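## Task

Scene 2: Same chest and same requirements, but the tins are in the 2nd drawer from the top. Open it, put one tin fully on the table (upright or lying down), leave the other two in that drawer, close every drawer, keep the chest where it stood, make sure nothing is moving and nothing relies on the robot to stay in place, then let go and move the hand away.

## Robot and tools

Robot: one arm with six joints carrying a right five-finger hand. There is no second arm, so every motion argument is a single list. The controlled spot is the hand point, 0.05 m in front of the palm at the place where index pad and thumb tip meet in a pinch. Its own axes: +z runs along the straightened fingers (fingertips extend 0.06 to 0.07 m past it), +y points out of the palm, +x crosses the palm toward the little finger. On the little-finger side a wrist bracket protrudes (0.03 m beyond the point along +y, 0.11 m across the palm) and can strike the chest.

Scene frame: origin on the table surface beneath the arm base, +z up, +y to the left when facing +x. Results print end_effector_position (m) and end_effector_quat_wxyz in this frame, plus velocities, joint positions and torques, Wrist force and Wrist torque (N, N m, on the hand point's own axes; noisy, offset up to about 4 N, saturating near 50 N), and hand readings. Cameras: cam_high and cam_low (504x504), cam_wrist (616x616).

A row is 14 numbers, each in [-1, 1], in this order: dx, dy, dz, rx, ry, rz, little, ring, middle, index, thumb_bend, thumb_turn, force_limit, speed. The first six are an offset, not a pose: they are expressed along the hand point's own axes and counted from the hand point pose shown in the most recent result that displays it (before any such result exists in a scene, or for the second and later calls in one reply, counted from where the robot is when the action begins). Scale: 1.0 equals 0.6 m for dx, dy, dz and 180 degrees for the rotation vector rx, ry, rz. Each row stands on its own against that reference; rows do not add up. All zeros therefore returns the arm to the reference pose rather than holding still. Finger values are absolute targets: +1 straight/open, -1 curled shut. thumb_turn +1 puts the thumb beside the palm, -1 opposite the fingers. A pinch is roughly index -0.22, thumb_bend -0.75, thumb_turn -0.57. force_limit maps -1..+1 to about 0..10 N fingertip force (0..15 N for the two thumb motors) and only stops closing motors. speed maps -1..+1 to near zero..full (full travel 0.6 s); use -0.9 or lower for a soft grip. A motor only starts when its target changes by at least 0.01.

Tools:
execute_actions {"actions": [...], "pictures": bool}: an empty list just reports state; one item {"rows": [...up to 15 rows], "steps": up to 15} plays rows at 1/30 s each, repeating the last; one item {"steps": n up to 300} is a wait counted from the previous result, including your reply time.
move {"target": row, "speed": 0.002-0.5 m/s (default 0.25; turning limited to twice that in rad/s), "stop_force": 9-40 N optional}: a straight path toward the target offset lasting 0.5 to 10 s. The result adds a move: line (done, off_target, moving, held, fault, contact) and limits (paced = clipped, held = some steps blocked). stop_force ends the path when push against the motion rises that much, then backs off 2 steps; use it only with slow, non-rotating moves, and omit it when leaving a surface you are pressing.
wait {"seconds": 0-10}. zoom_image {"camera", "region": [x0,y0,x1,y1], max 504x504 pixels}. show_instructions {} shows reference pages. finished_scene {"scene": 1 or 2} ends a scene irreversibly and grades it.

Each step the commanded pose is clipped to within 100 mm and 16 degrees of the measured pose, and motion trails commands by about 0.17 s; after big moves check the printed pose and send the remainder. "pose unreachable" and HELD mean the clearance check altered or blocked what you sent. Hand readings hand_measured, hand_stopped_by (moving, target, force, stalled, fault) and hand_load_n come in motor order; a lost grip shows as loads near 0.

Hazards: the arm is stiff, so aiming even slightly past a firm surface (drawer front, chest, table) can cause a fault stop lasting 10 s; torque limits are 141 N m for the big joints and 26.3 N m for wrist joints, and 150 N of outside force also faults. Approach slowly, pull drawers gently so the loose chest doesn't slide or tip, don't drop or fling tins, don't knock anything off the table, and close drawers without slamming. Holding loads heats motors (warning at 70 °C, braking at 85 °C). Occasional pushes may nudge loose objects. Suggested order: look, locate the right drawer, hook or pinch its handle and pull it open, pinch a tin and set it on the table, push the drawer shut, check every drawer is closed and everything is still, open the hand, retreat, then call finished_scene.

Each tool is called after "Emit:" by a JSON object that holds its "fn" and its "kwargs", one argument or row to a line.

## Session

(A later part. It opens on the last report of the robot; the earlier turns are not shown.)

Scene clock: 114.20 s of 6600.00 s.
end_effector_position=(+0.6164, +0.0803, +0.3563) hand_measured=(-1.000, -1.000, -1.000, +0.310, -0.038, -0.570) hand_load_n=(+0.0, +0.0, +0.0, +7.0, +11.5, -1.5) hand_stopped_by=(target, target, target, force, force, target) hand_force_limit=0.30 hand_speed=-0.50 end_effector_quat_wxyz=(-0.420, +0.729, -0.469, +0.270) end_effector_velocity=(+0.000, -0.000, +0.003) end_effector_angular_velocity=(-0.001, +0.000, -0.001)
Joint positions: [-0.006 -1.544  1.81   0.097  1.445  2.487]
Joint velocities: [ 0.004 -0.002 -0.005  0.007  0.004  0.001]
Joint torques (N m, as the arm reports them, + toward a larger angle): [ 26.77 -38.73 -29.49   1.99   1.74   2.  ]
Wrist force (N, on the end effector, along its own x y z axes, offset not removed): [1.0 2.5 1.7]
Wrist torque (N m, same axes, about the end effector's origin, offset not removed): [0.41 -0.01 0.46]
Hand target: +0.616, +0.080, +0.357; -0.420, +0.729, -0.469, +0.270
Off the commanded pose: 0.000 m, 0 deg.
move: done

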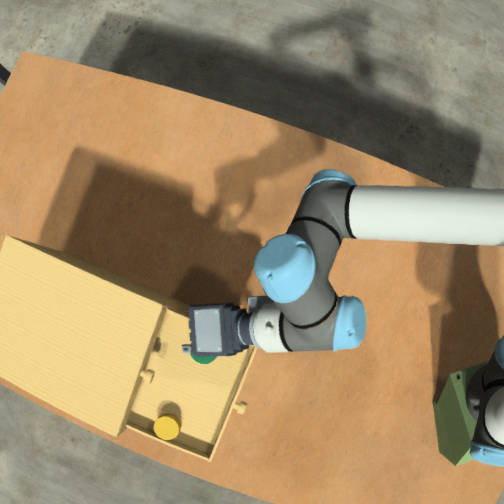

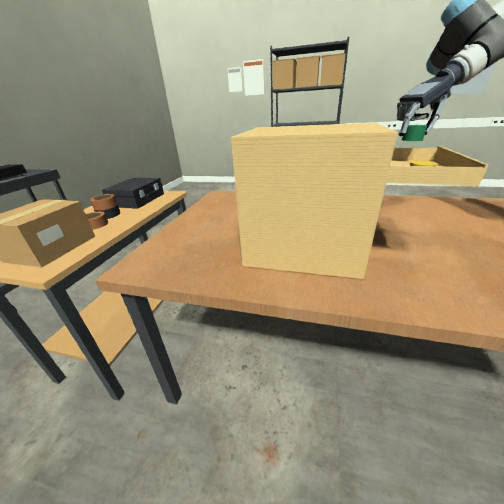

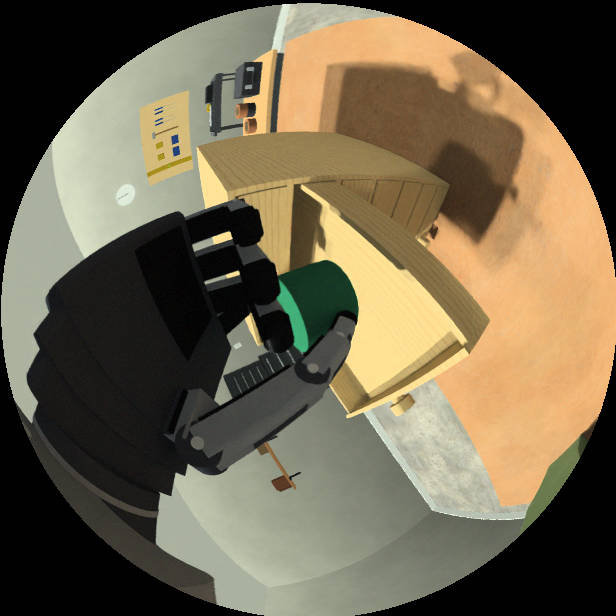

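Emit:
{"fn": "move", "kwargs": {
  "target": [0.305,0.072,-0.156,0,-0.202,-0.117, -1,-1,-1,0.2,-0.6,-0.57,0.3,-0.5],
  "speed": 0.2
}}

Emit:
{"fn": "move", "kwargs": {
  "target": [0,0.44,0.255,0,0,0, -1,-1,-1,0.2,-0.6,-0.57,0.3,-0.5],
  "speed": 0.2
}}

Scene clock: 118.43 s of 6600.00 s.
end_effector_position=(+0.5989, -0.1284, +0.3659) hand_measured=(-1.000, -1.000, -1.000, +0.310, -0.038, -0.570) hand_load_n=(+0.0, +0.0, +0.0, +7.0, +11.5, -1.5) hand_stopped_by=(target, target, target, force, force, target) hand_force_limit=0.30 hand_speed=-0.50 end_effector_quat_wxyz=(-0.489, +0.848, -0.177, +0.102) end_effector_velocity=(-0.001, -0.002, -0.000) end_effector_angular_velocity=(+0.002, +0.002, +0.014)
Joint positions: [-0.586 -1.307  1.282  1.325  0.782  1.283]
Joint velocities: [-0.004  0.009 -0.01   0.024  0.002 -0.023]
Joint torques (N m, as the arm reports them, + toward a larger angle): [  1.83 -32.33 -31.76   4.72   1.34  -1.51]
Wrist force (N, on the end effector, along its own x y z axes, offset not removed): [1.1 2.1 -0.9]
Wrist torque (N m, same axes, about the end effector's origin, offset not removed): [0.39 0.29 0.47]
Hand target: +0.599, -0.129, +0.366; -0.489, +0.848, -0.176, +0.101
Off the commanded pose: 0.000 m, 0 deg.
move: done

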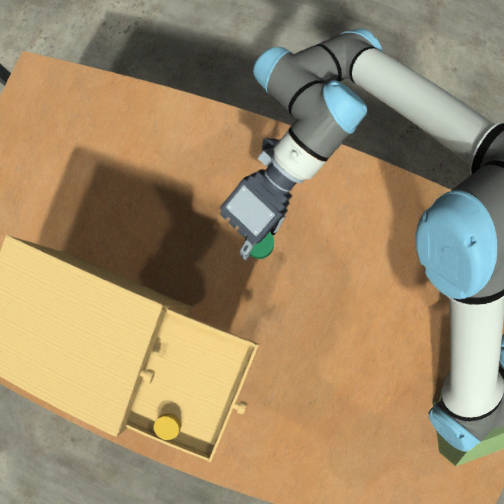

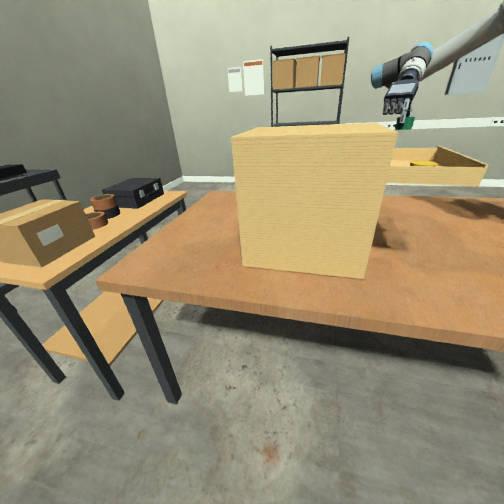

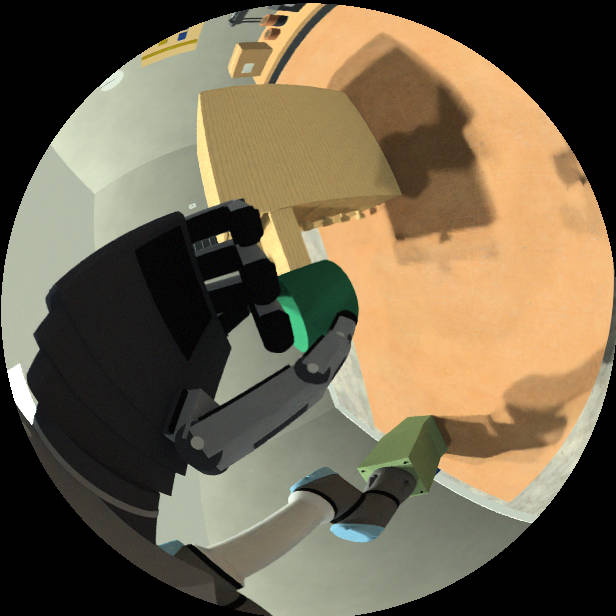

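Scene clock: 120.57 s of 6600.00 s.
end_effector_position=(+0.5989, -0.1284, +0.0611) hand_measured=(-1.000, -1.000, -1.000, +0.310, -0.038, -0.570) hand_load_n=(+0.0, +0.0, +0.0, +7.0, +11.5, -1.5) hand_stopped_by=(target, target, target, force, force, target) hand_force_limit=0.30 hand_speed=-0.50 end_effector_quat_wxyz=(-0.489, +0.848, -0.177, +0.102) end_effector_velocity=(+0.000, -0.001, -0.003) end_effector_angular_velocity=(-0.000, +0.000, -0.001)
Joint positions: [-0.713 -0.833  1.264  0.998  0.756  1.105]
Joint velocities: [-0.002  0.006 -0.006 -0.    -0.    -0.001]
Joint torques (N m, as the arm reports them, + toward a larger angle): [  2.93 -36.38 -24.85   0.64  -4.07  -1.61]
Wrist force (N, on the end effector, along its own x y z axes, offset not removed): [-2.3 1.4 1.9]
Wrist torque (N m, same axes, about the end effector's origin, offset not removed): [0.19 0.51 0.00]
Hand target: +0.599, -0.128, +0.061; -0.489, +0.848, -0.177, +0.102
Off the commanded pose: 0.000 m, 0 deg.
move: done

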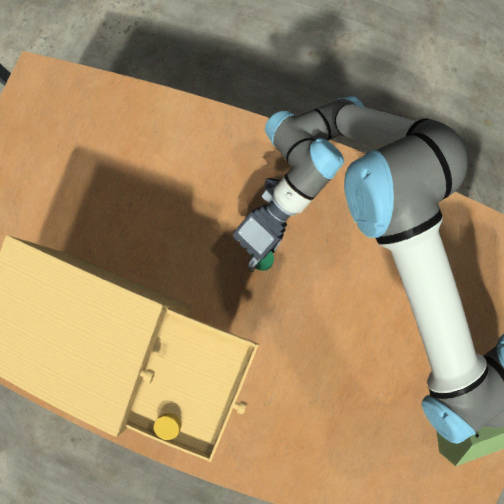

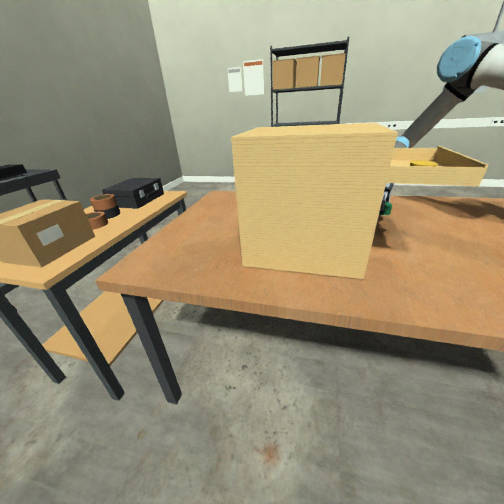

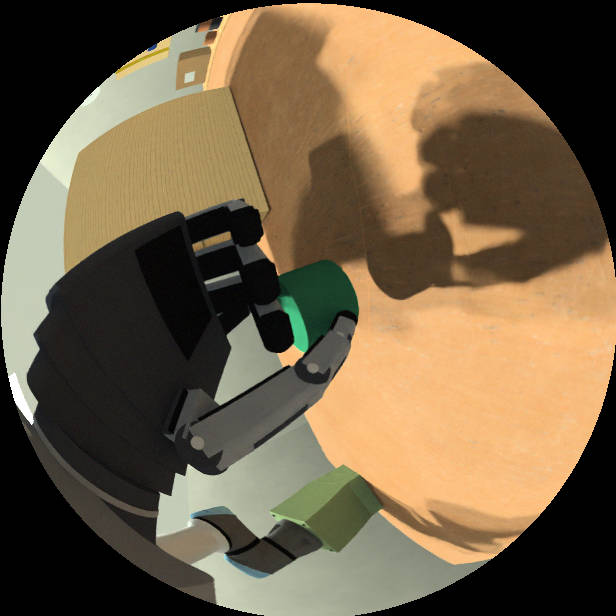

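Emit:
{"fn": "move", "kwargs": {
  "target": [0,0.03,0.0175,0,0,0, -1,-1,-1,0.2,-0.6,-0.57,0.3,-0.5],
  "speed": 0.04,
  "stop_force": 9
}}

Emit:
{"fn": "move", "kwargs": {
  "target": [0,0.05,0.029,0,0,0, -1,-1,-1,0.2,-0.6,-0.57,0.3,-0.5],
  "speed": 0.01,
  "stop_force": 9
}}

Scene clock: 123.63 s of 6600.00 s.
end_effector_position=(+0.5989, -0.1284, +0.0406) hand_measured=(-1.000, -1.000, -1.000, +0.310, -0.038, -0.570) hand_load_n=(+0.0, +0.0, +0.0, +7.0, +11.5, -1.5) hand_stopped_by=(target, target, target, force, force, target) hand_force_limit=0.30 hand_speed=-0.50 end_effector_quat_wxyz=(-0.489, +0.848, -0.177, +0.102) end_effector_velocity=(+0.000, +0.000, -0.003) end_effector_angular_velocity=(+0.001, +0.001, -0.000)
Joint positions: [-0.719 -0.793  1.24   0.987  0.755  1.096]
Joint velocities: [-0.     0.006 -0.004 -0.001 -0.     0.   ]
Joint torques (N m, as the arm reports them, + toward a larger angle): [  2.44 -35.19 -23.79   0.52  -3.92  -1.52]
Wrist force (N, on the end effector, along its own x y z axes, offset not removed): [1.0 2.1 2.0]
Wrist torque (N m, same axes, about the end effector's origin, offset not removed): [0.20 0.05 0.35]
Hand target: +0.599, -0.128, +0.040; -0.489, +0.848, -0.177, +0.102
Off the commanded pose: 0.000 m, 0 deg.
move: done

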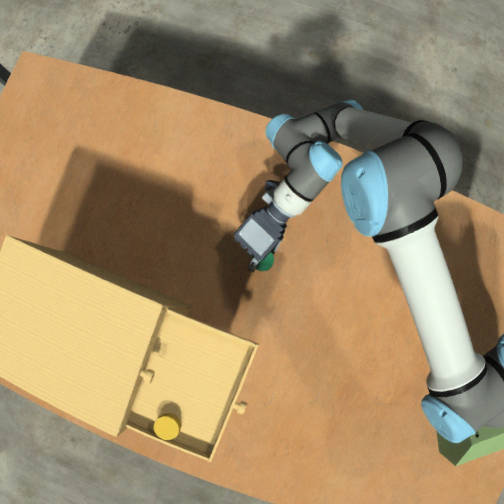

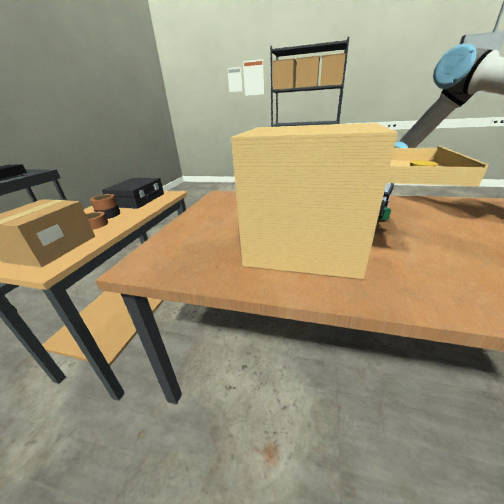

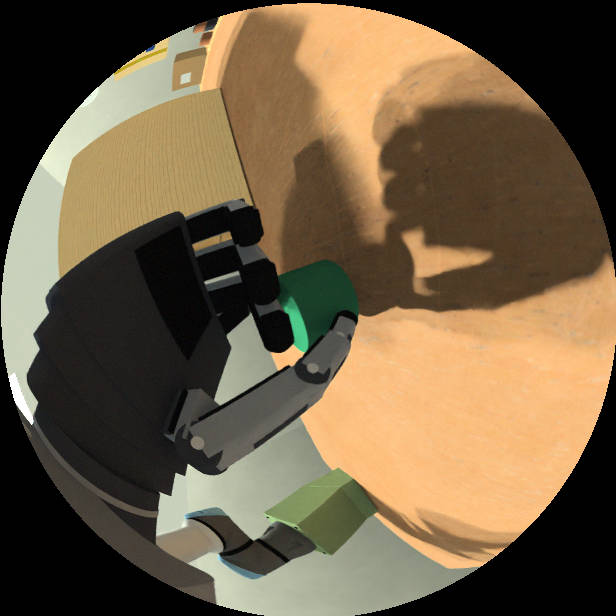

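Scene clock: 125.50 s of 6600.00 s.
end_effector_position=(+0.5990, -0.1284, +0.0257) hand_measured=(-1.000, -1.000, -1.000, +0.312, -0.038, -0.570) hand_load_n=(+0.0, +0.0, +0.0, +11.0, +10.0, +0.0) hand_stopped_by=(target, target, target, force, force, target) hand_force_limit=0.30 hand_speed=-0.50 end_effector_quat_wxyz=(-0.489, +0.848, -0.177, +0.102) end_effector_velocity=(-0.001, +0.001, +0.002) end_effector_angular_velocity=(+0.002, +0.003, -0.001)
Joint positions: [-0.724 -0.762  1.22   0.981  0.755  1.09 ]
Joint velocities: [ 0.    -0.006  0.007 -0.     0.     0.003]
Joint torques (N m, as the arm reports them, + toward a larger angle): [ 10.96 -55.64   6.86   1.26   0.48   1.31]
Wrist force (N, on the end effector, along its own x y z axes, offset not removed): [1.2 -7.4 0.4]
Wrist torque (N m, same axes, about the end effector's origin, offset not removed): [-0.12 0.03 0.44]
Hand target: +0.599, -0.128, +0.026; -0.489, +0.848, -0.177, +0.102
Off the commanded pose: 0.020 m, 0 deg.
move: contact

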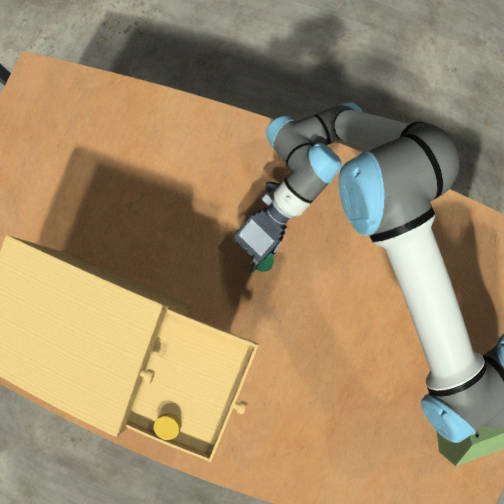

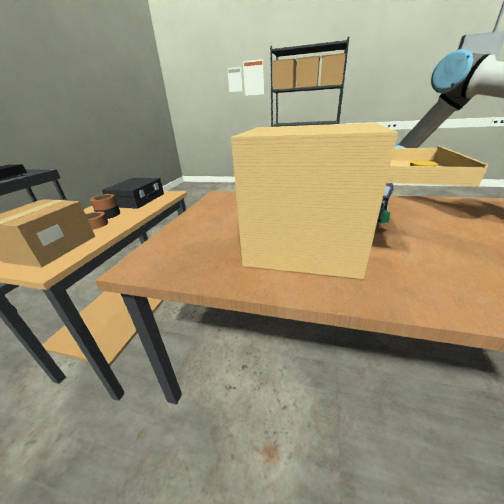

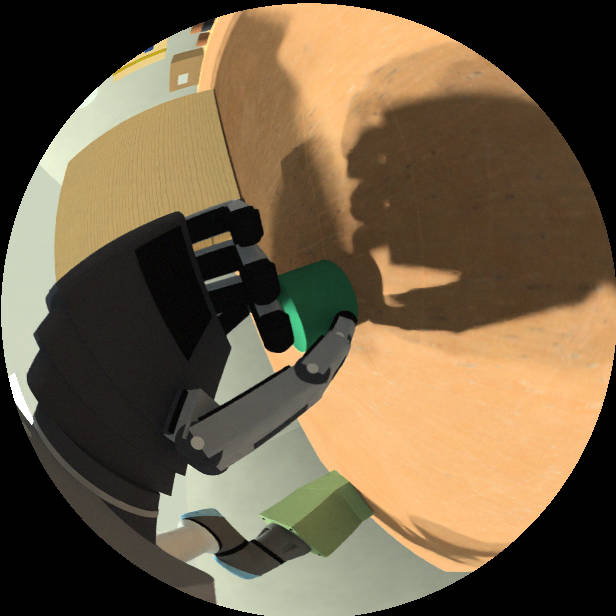

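Emit:
{"fn": "move", "kwargs": {
  "target": [0,0,0,0,0,0, -1,-1,-1,0.65,0.15,-0.57,0.3,0.2],
  "speed": 0.05
}}

Emit:
{"fn": "move", "kwargs": {
  "target": [0,-0.058,-0.033,0,0,0, -1,-1,-1,0.65,0.15,-0.57,0.3,0.2],
  "speed": 0.06
}}

Emit:
{"fn": "move", "kwargs": {
  "target": [0,-0.267,-0.154,0,0,0, -1,-1,-1,0.2,-0.1,-0.57,0.3,-0.5],
  "speed": 0.25
}}

Emit:
{"fn": "move", "kwargs": {
  "target": [-0.088,-0.357,0.083,0,0,0, -1,-1,-1,0.2,-0.1,-0.57,0.3,0.3],
  "speed": 0.25
}}

Emit:
{"fn": "move", "kwargs": {
  "target": [-0.297,0.003,0.162,-0.144,-0.036,-0.615, -1,-1,-1,0.2,-0.1,-0.57,0.3,0.3],
  "speed": 0.25
}}

Scene clock: 130.13 s of 6600.00 s.
end_effector_position=(+0.5990, -0.1283, +0.0258) hand_measured=(-1.000, -1.000, -1.000, +0.650, +0.150, -0.570) hand_load_n=(+0.0, +0.0, +0.0, +0.0, +0.0, +0.0) hand_stopped_by=(target, target, target, target, target, target) hand_force_limit=0.30 hand_speed=0.20 end_effector_quat_wxyz=(-0.489, +0.848, -0.177, +0.102) end_effector_velocity=(-0.000, +0.001, -0.000) end_effector_angular_velocity=(+0.001, +0.001, +0.001)
Joint positions: [-0.724 -0.762  1.22   0.981  0.755  1.09 ]
Joint velocities: [0.001 0.001 0.001 0.    0.    0.   ]
Joint torques (N m, as the arm reports them, + toward a larger angle): [  3.04 -37.46 -23.83   0.61  -3.92  -1.74]
Wrist force (N, on the end effector, along its own x y z axes, offset not removed): [1.6 0.5 2.1]
Wrist torque (N m, same axes, about the end effector's origin, offset not removed): [0.05 -0.05 0.36]
Hand target: +0.599, -0.128, +0.026; -0.489, +0.848, -0.177, +0.102
Off the commanded pose: 0.000 m, 0 deg.
After step 90, 0.93 s passed at rest.
move: done

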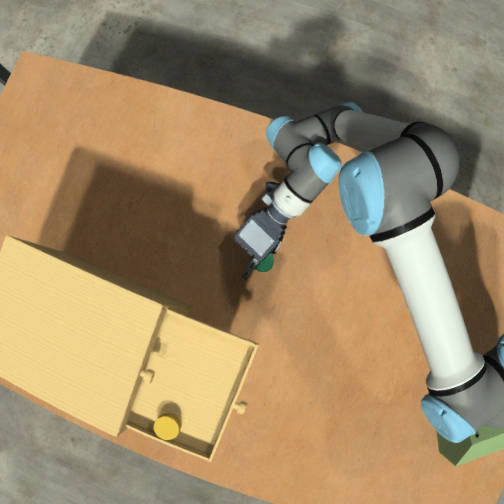

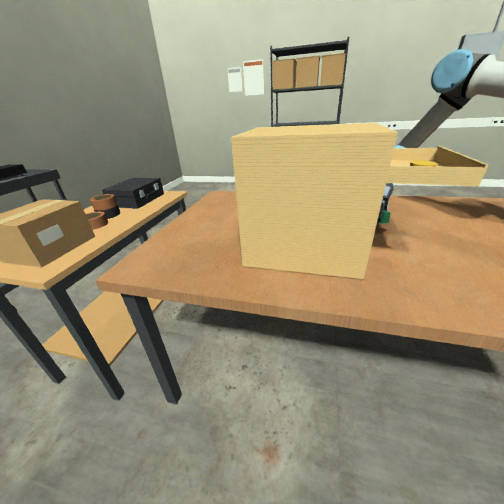

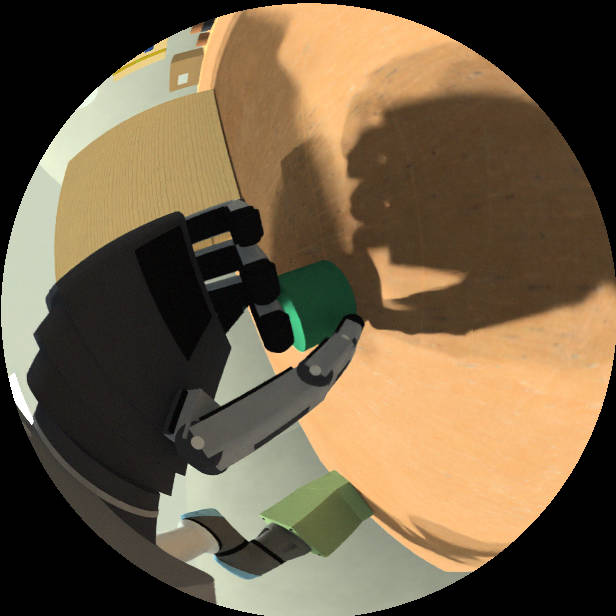

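Scene clock: 131.23 s of 6600.00 s.
end_effector_position=(+0.5991, -0.1280, +0.0656) hand_measured=(-1.000, -1.000, -1.000, +0.650, +0.150, -0.570) hand_load_n=(+0.0, +0.0, +0.0, +0.0, +0.0, +0.0) hand_stopped_by=(target, target, target, target, target, target) hand_force_limit=0.30 hand_speed=0.20 end_effector_quat_wxyz=(-0.489, +0.848, -0.177, +0.102) end_effector_velocity=(+0.001, -0.000, +0.002) end_effector_angular_velocity=(-0.001, -0.001, -0.000)
Joint positions: [-0.711 -0.842  1.269  1.     0.756  1.107]
Joint velocities: [ 0.001 -0.004  0.001  0.001  0.     0.001]
Joint torques (N m, as the arm reports them, + toward a larger angle): [ 28.61 -58.27   6.01   4.49   1.46   1.73]
Wrist force (N, on the end effector, along its own x y z axes, offset not removed): [1.1 0.8 1.7]
Wrist torque (N m, same axes, about the end effector's origin, offset not removed): [-0.06 0.12 0.29]
Hand target: +0.599, -0.128, +0.066; -0.489, +0.848, -0.177, +0.102
Off the commanded pose: 0.000 m, 0 deg.
move: done

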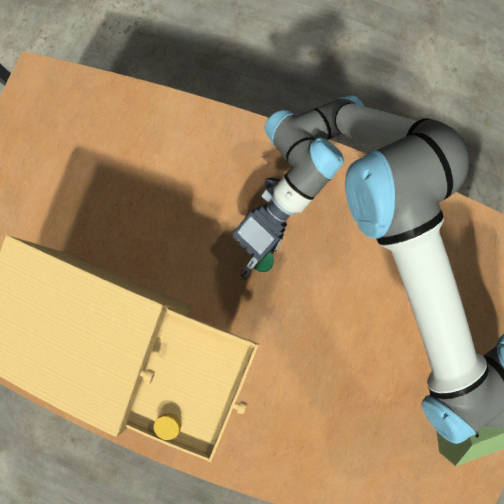

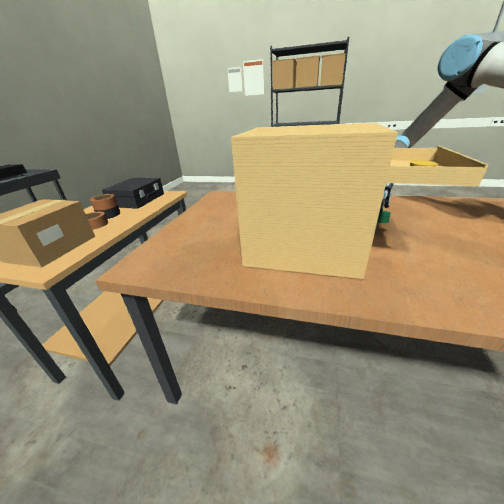

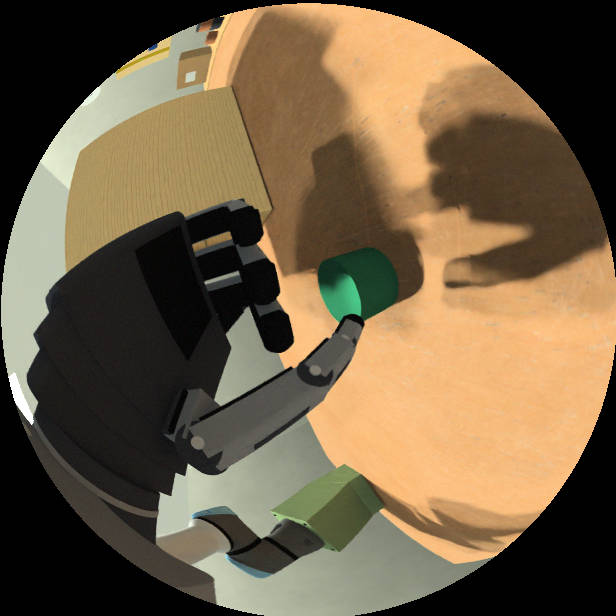

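Scene clock: 132.63 s of 6600.00 s.
end_effector_position=(+0.5992, -0.1276, +0.2502) hand_measured=(-1.000, -1.000, -1.000, +0.200, -0.100, -0.570) hand_load_n=(+0.0, +0.0, +0.0, +0.0, +0.0, +0.0) hand_stopped_by=(target, target, target, target, target, target) hand_force_limit=0.30 hand_speed=-0.50 end_effector_quat_wxyz=(-0.489, +0.848, -0.177, +0.102) end_effector_velocity=(+0.000, -0.001, +0.002) end_effector_angular_velocity=(-0.002, -0.001, -0.001)
Joint positions: [-0.642 -1.163  1.35   1.168  0.769  1.205]
Joint velocities: [-0.    -0.003 -0.002  0.003  0.     0.001]
Joint torques (N m, as the arm reports them, + toward a larger angle): [ 28.33 -55.11 -28.68   4.82   1.39   1.58]
Wrist force (N, on the end effector, along its own x y z axes, offset not removed): [-0.2 -0.2 -1.4]
Wrist torque (N m, same axes, about the end effector's origin, offset not removed): [0.25 0.35 0.27]
Hand target: +0.599, -0.128, +0.251; -0.489, +0.848, -0.177, +0.102
Off the commanded pose: 0.000 m, 0 deg.
move: done

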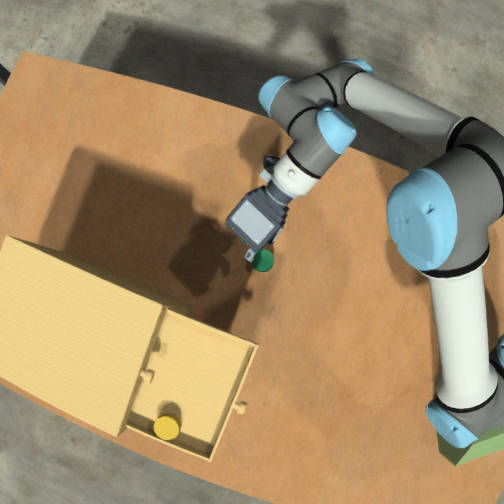

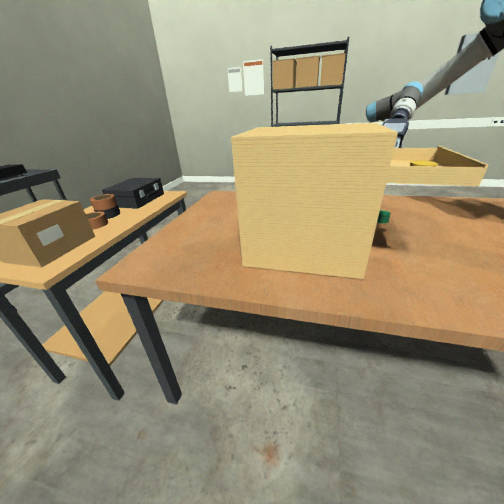

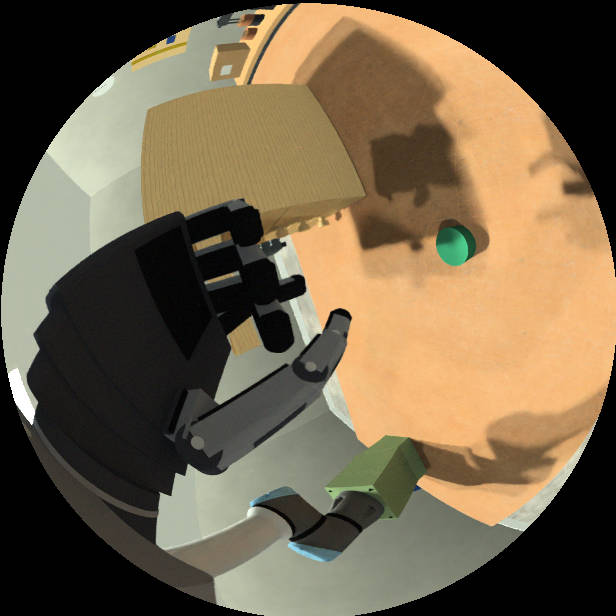

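Scene clock: 134.20 s of 6600.00 s.
end_effector_position=(+0.6109, +0.0310, +0.4105) hand_measured=(-1.000, -1.000, -1.000, +0.200, -0.100, -0.570) hand_load_n=(+0.0, +0.0, +0.0, +0.0, +0.0, +0.0) hand_stopped_by=(target, target, target, target, target, target) hand_force_limit=0.30 hand_speed=0.30 end_effector_quat_wxyz=(-0.489, +0.848, -0.177, +0.102) end_effector_velocity=(-0.000, +0.002, +0.001) end_effector_angular_velocity=(-0.001, +0.003, +0.000)
Joint positions: [-0.203 -1.332  1.323  1.004  0.943  1.745]
Joint velocities: [ 0.006  0.001 -0.002 -0.     0.005  0.007]
Joint torques (N m, as the arm reports them, + toward a larger angle): [ 29.79 -27.38 -31.85   0.03   1.53   1.91]
Wrist force (N, on the end effector, along its own x y z axes, offset not removed): [-0.6 2.9 0.1]
Wrist torque (N m, same axes, about the end effector's origin, offset not removed): [0.41 0.33 0.39]
Hand target: +0.611, +0.031, +0.411; -0.489, +0.848, -0.177, +0.102
Off the commanded pose: 0.000 m, 0 deg.
move: done

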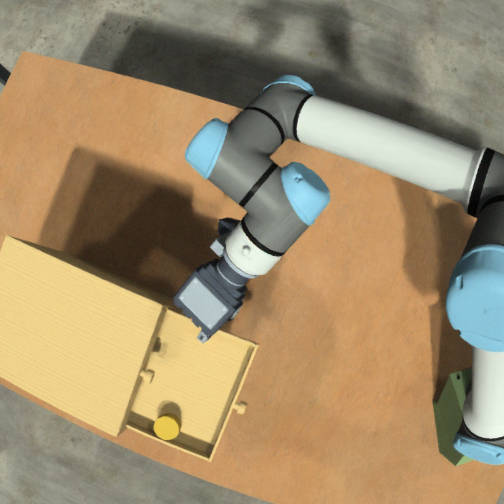

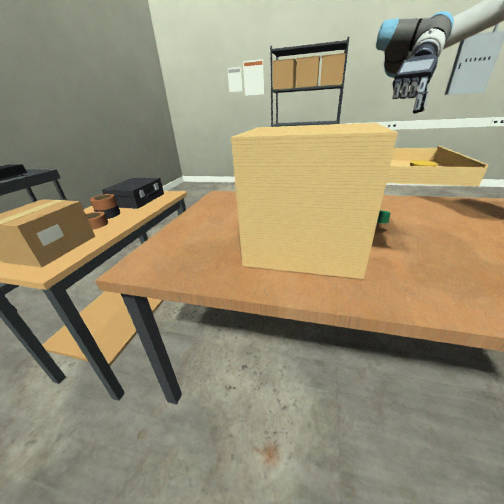

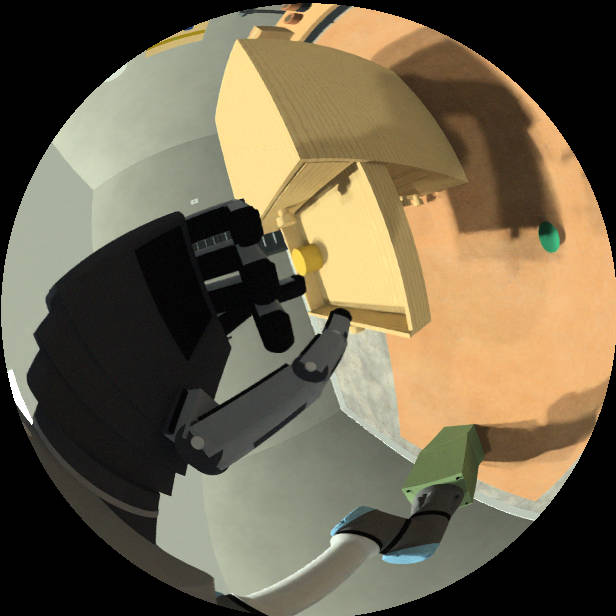

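Scene clock: 138.70 s of 6600.00 s.
end_effector_position=(+0.4811, +0.1784, +0.3602) hand_measured=(-1.000, -1.000, -1.000, +0.200, -0.100, -0.570) hand_load_n=(+0.0, +0.0, +0.0, +0.0, +0.0, +0.0) hand_stopped_by=(target, target, target, target, target, target) hand_force_limit=0.30 hand_speed=0.30 end_effector_quat_wxyz=(-0.031, +0.705, +0.598, +0.379) end_effector_velocity=(-0.001, +0.001, -0.001) end_effector_angular_velocity=(-0.008, -0.010, +0.007)
Joint positions: [ 0.379 -1.485  2.098  0.139  1.714  0.282]
Joint velocities: [-0.     0.     0.008 -0.012  0.002 -0.014]
Joint torques (N m, as the arm reports them, + toward a larger angle): [24.85 -8.43  1.68 -1.5   1.96 -1.46]
Wrist force (N, on the end effector, along its own x y z axes, offset not removed): [1.9 -0.6 0.1]
Wrist torque (N m, same axes, about the end effector's origin, offset not removed): [-0.09 -0.04 0.34]
Hand target: +0.481, +0.179, +0.360; -0.030, +0.705, +0.598, +0.380
Off the commanded pose: 0.000 m, 0 deg.
move: done

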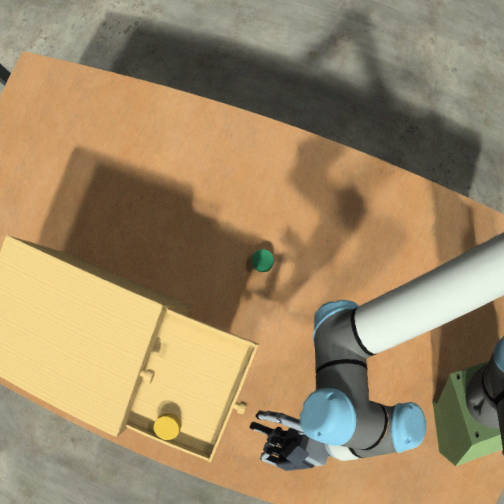

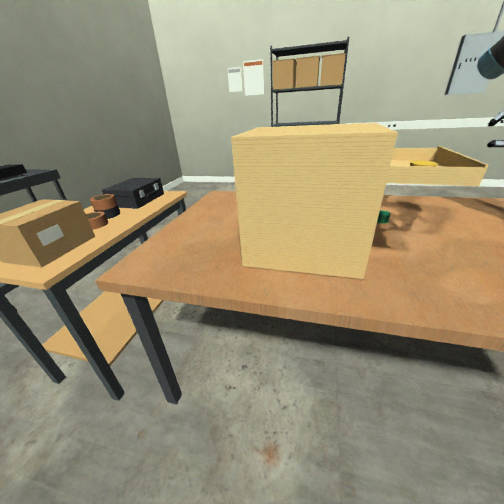

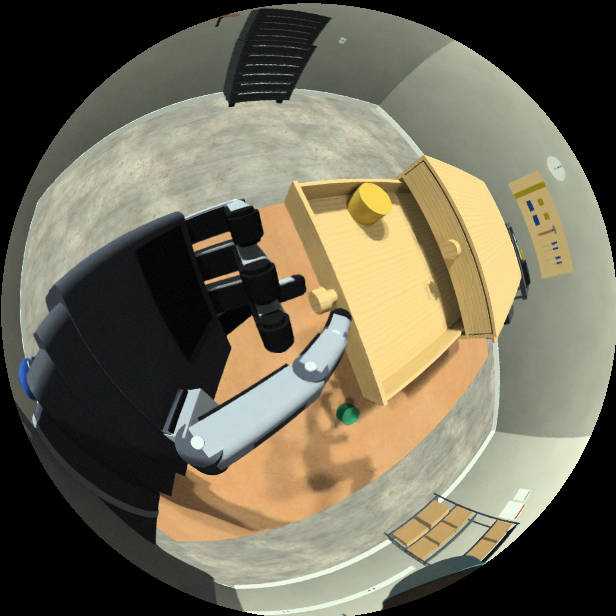

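Emit:
{"fn": "move", "kwargs": {
  "target": [-0.073,-0.040,0.085,0,0,0, -1,-1,-1,0.25,-0.05,-0.57,0.3,0.3],
  "speed": 0.12
}}

Emit:
{"fn": "move", "kwargs": {
  "target": [0,0.0995,0.056,0,0,0, -1,-1,-1,0.25,-0.05,-0.57,0.3,0.3],
  "speed": 0.04,
  "stop_force": 10
}}

Scene clock: 141.93 s of 6600.00 s.
end_effector_position=(+0.4858, +0.1747, +0.2893) hand_measured=(-1.000, -1.000, -1.000, +0.250, -0.050, -0.570) hand_load_n=(+0.0, +0.0, +0.0, +0.0, +0.0, +0.0) hand_stopped_by=(target, target, target, target, target, target) hand_force_limit=0.30 hand_speed=0.30 end_effector_quat_wxyz=(-0.031, +0.705, +0.598, +0.379) end_effector_velocity=(-0.000, -0.000, -0.003) end_effector_angular_velocity=(+0.000, +0.001, +0.000)
Joint positions: [ 0.234 -1.401  2.185 -0.042  1.608  0.183]
Joint velocities: [-0.006  0.004  0.003 -0.007 -0.004 -0.004]
Joint torques (N m, as the arm reports them, + toward a larger angle): [  1.64 -11.1    4.7   -1.13  -3.43  -1.81]
Wrist force (N, on the end effector, along its own x y z axes, offset not removed): [3.3 2.9 0.5]
Wrist torque (N m, same axes, about the end effector's origin, offset not removed): [0.39 -0.23 0.42]
Hand target: +0.486, +0.175, +0.289; -0.031, +0.705, +0.598, +0.379
Off the commanded pose: 0.000 m, 0 deg.
move: done

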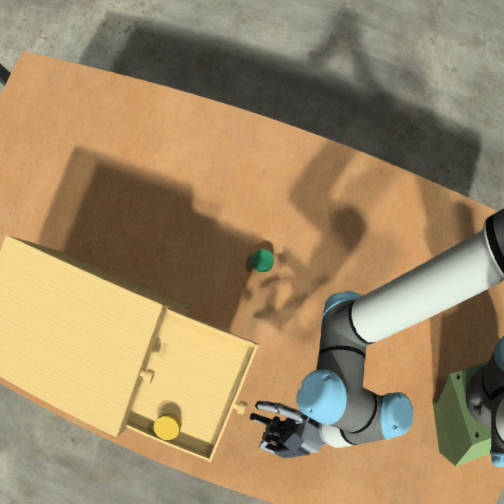

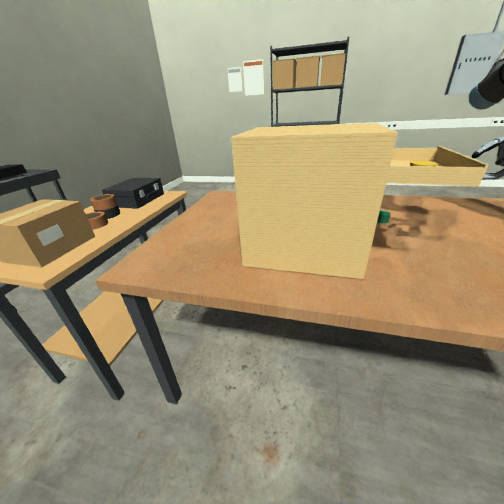

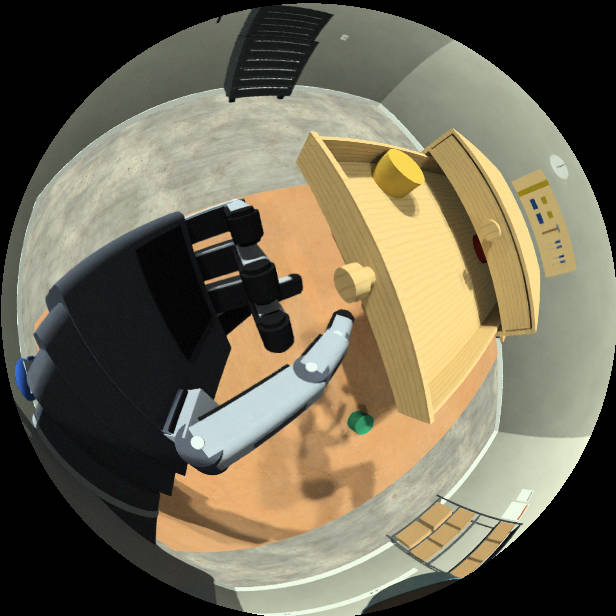

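Scene clock: 144.00 s of 6600.00 s.
end_effector_position=(+0.5540, +0.1745, +0.2900) hand_measured=(-1.000, -1.000, -1.000, +0.250, -0.050, -0.570) hand_load_n=(+0.0, +0.0, +0.0, +0.0, +0.0, +0.0) hand_stopped_by=(target, target, target, target, target, target) hand_force_limit=0.30 hand_speed=0.30 end_effector_quat_wxyz=(-0.031, +0.705, +0.598, +0.379) end_effector_velocity=(+0.002, -0.000, -0.001) end_effector_angular_velocity=(-0.000, +0.001, -0.001)
Joint positions: [ 0.199 -1.319  2.007  0.054  1.582  0.16 ]
Joint velocities: [-0.002  0.003 -0.006  0.004 -0.001 -0.   ]
Joint torques (N m, as the arm reports them, + toward a larger angle): [  4.26 -14.51 -26.3    2.74  -3.67  -1.65]
Wrist force (N, on the end effector, along its own x y z axes, offset not removed): [0.7 0.1 -0.1]
Wrist torque (N m, same axes, about the end effector's origin, offset not removed): [0.06 0.26 0.41]
Hand target: +0.554, +0.174, +0.290; -0.031, +0.705, +0.598, +0.379
Off the commanded pose: 0.000 m, 0 deg.
move: done

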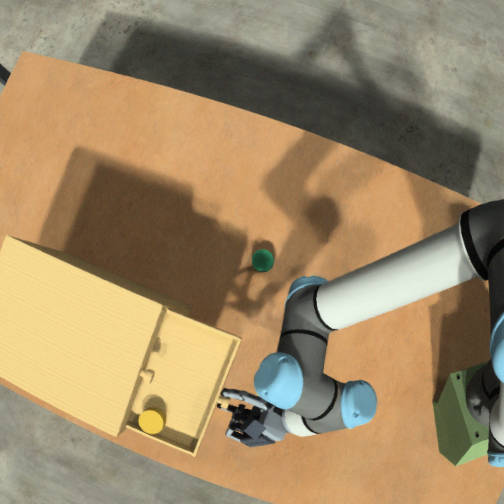

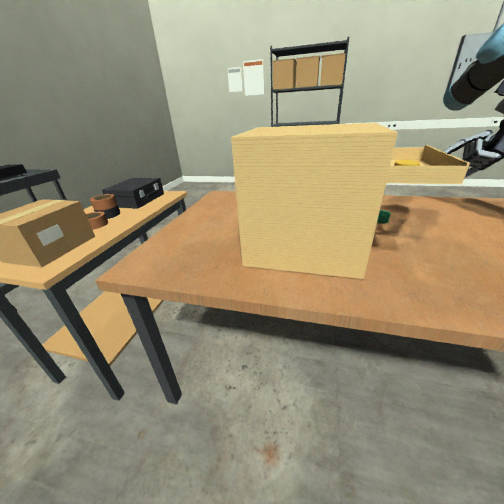

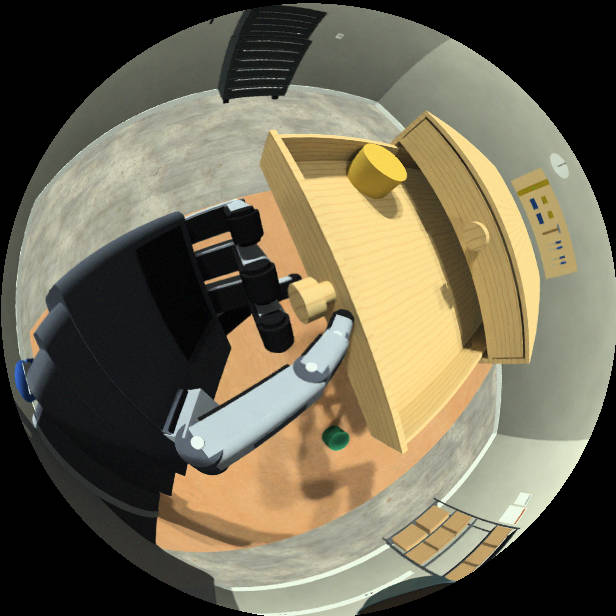

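Emit:
{"fn": "move", "kwargs": {
  "target": [-0.001,0.182,0.104,0,0,0, -1,-1,-1,0.25,-0.05,-0.57,0.3,0.3],
  "speed": 0.05,
  "stop_force": 10
}}

Emit:
{"fn": "move", "kwargs": {
  "target": [0,0.045,0.026,0,0,0, -1,-1,-1,0.25,-0.05,-0.57,0.3,0.3],
  "speed": 0.01,
  "stop_force": 10
}}

Scene clock: 148.97 s of 6600.00 s.
end_effector_position=(+0.6795, +0.1740, +0.2902) hand_measured=(-1.000, -1.000, -1.000, +0.250, -0.050, -0.570) hand_load_n=(+0.0, +0.0, +0.0, +0.0, +0.0, +0.0) hand_stopped_by=(target, target, target, target, target, target) hand_force_limit=0.30 hand_speed=0.30 end_effector_quat_wxyz=(-0.031, +0.705, +0.598, +0.379) end_effector_velocity=(+0.002, -0.000, -0.001) end_effector_angular_velocity=(-0.000, +0.002, +0.000)
Joint positions: [ 0.158 -1.141  1.637  0.247  1.552  0.132]
Joint velocities: [-0.001  0.004 -0.007  0.005 -0.    -0.   ]
Joint torques (N m, as the arm reports them, + toward a larger angle): [  7.82 -22.68 -29.08   2.76  -3.4   -1.73]
Wrist force (N, on the end effector, along its own x y z axes, offset not removed): [3.0 -0.8 -1.0]
Wrist torque (N m, same axes, about the end effector's origin, offset not removed): [-0.02 -0.21 0.38]
Hand target: +0.680, +0.174, +0.290; -0.031, +0.705, +0.598, +0.379
Off the commanded pose: 0.000 m, 0 deg.
move: done

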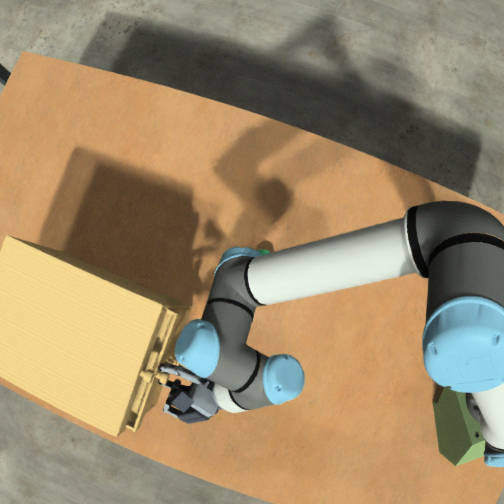

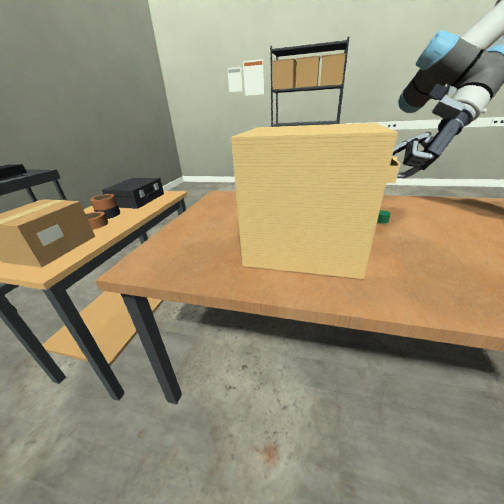

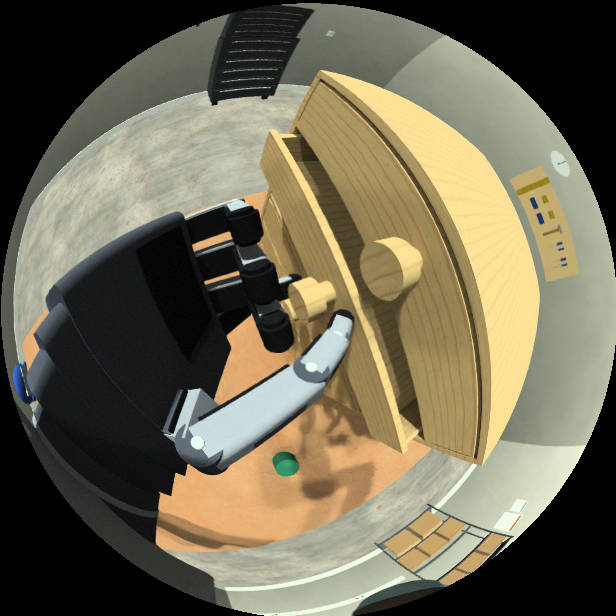

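Scene clock: 151.63 s of 6600.00 s.
end_effector_position=(+0.7022, +0.1741, +0.2900) hand_measured=(-1.000, -1.000, -1.000, +0.250, -0.052, -0.570) hand_load_n=(+0.0, +0.0, +0.0, +0.0, -1.5, -1.0) hand_stopped_by=(target, target, target, target, target, target) hand_force_limit=0.30 hand_speed=0.30 end_effector_quat_wxyz=(-0.031, +0.705, +0.598, +0.379) end_effector_velocity=(-0.003, +0.000, -0.000) end_effector_angular_velocity=(+0.000, -0.000, +0.000)
Joint positions: [ 0.153 -1.104  1.561  0.286  1.548  0.128]
Joint velocities: [ 0.    -0.005  0.012 -0.007 -0.     0.   ]
Joint torques (N m, as the arm reports them, + toward a larger angle): [ 15.04 -43.96  -3.34  -3.43  -1.46  -0.35]
Wrist force (N, on the end effector, along its own x y z axes, offset not removed): [5.3 -6.5 -11.5]
Wrist torque (N m, same axes, about the end effector's origin, offset not removed): [0.04 -0.31 0.57]
Hand target: +0.702, +0.174, +0.290; -0.031, +0.705, +0.598, +0.379
Off the commanded pose: 0.008 m, 0 deg.
move: contact

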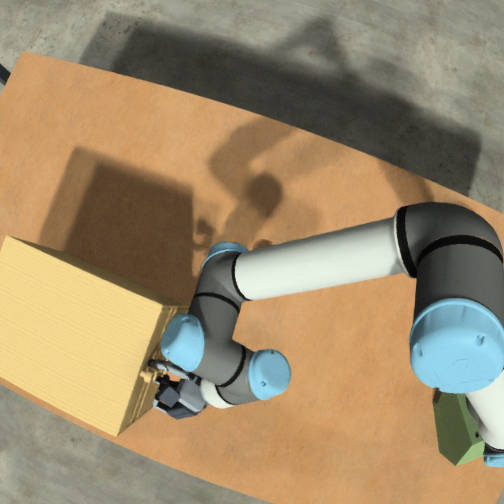

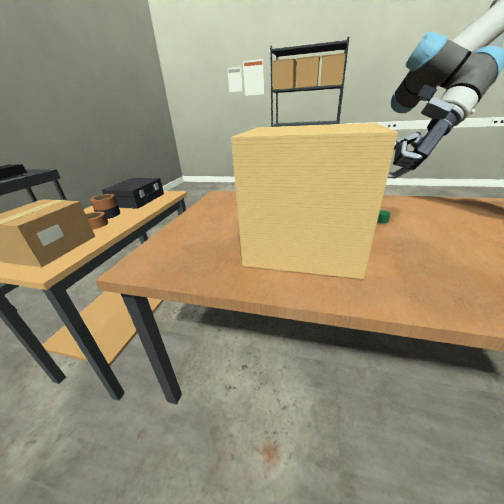

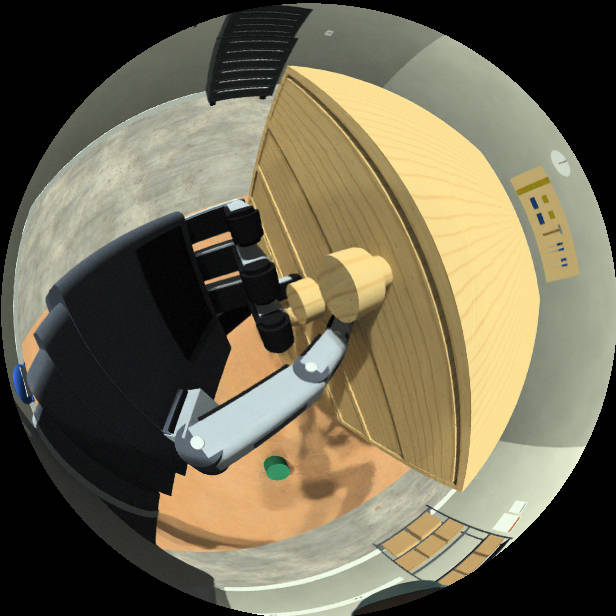

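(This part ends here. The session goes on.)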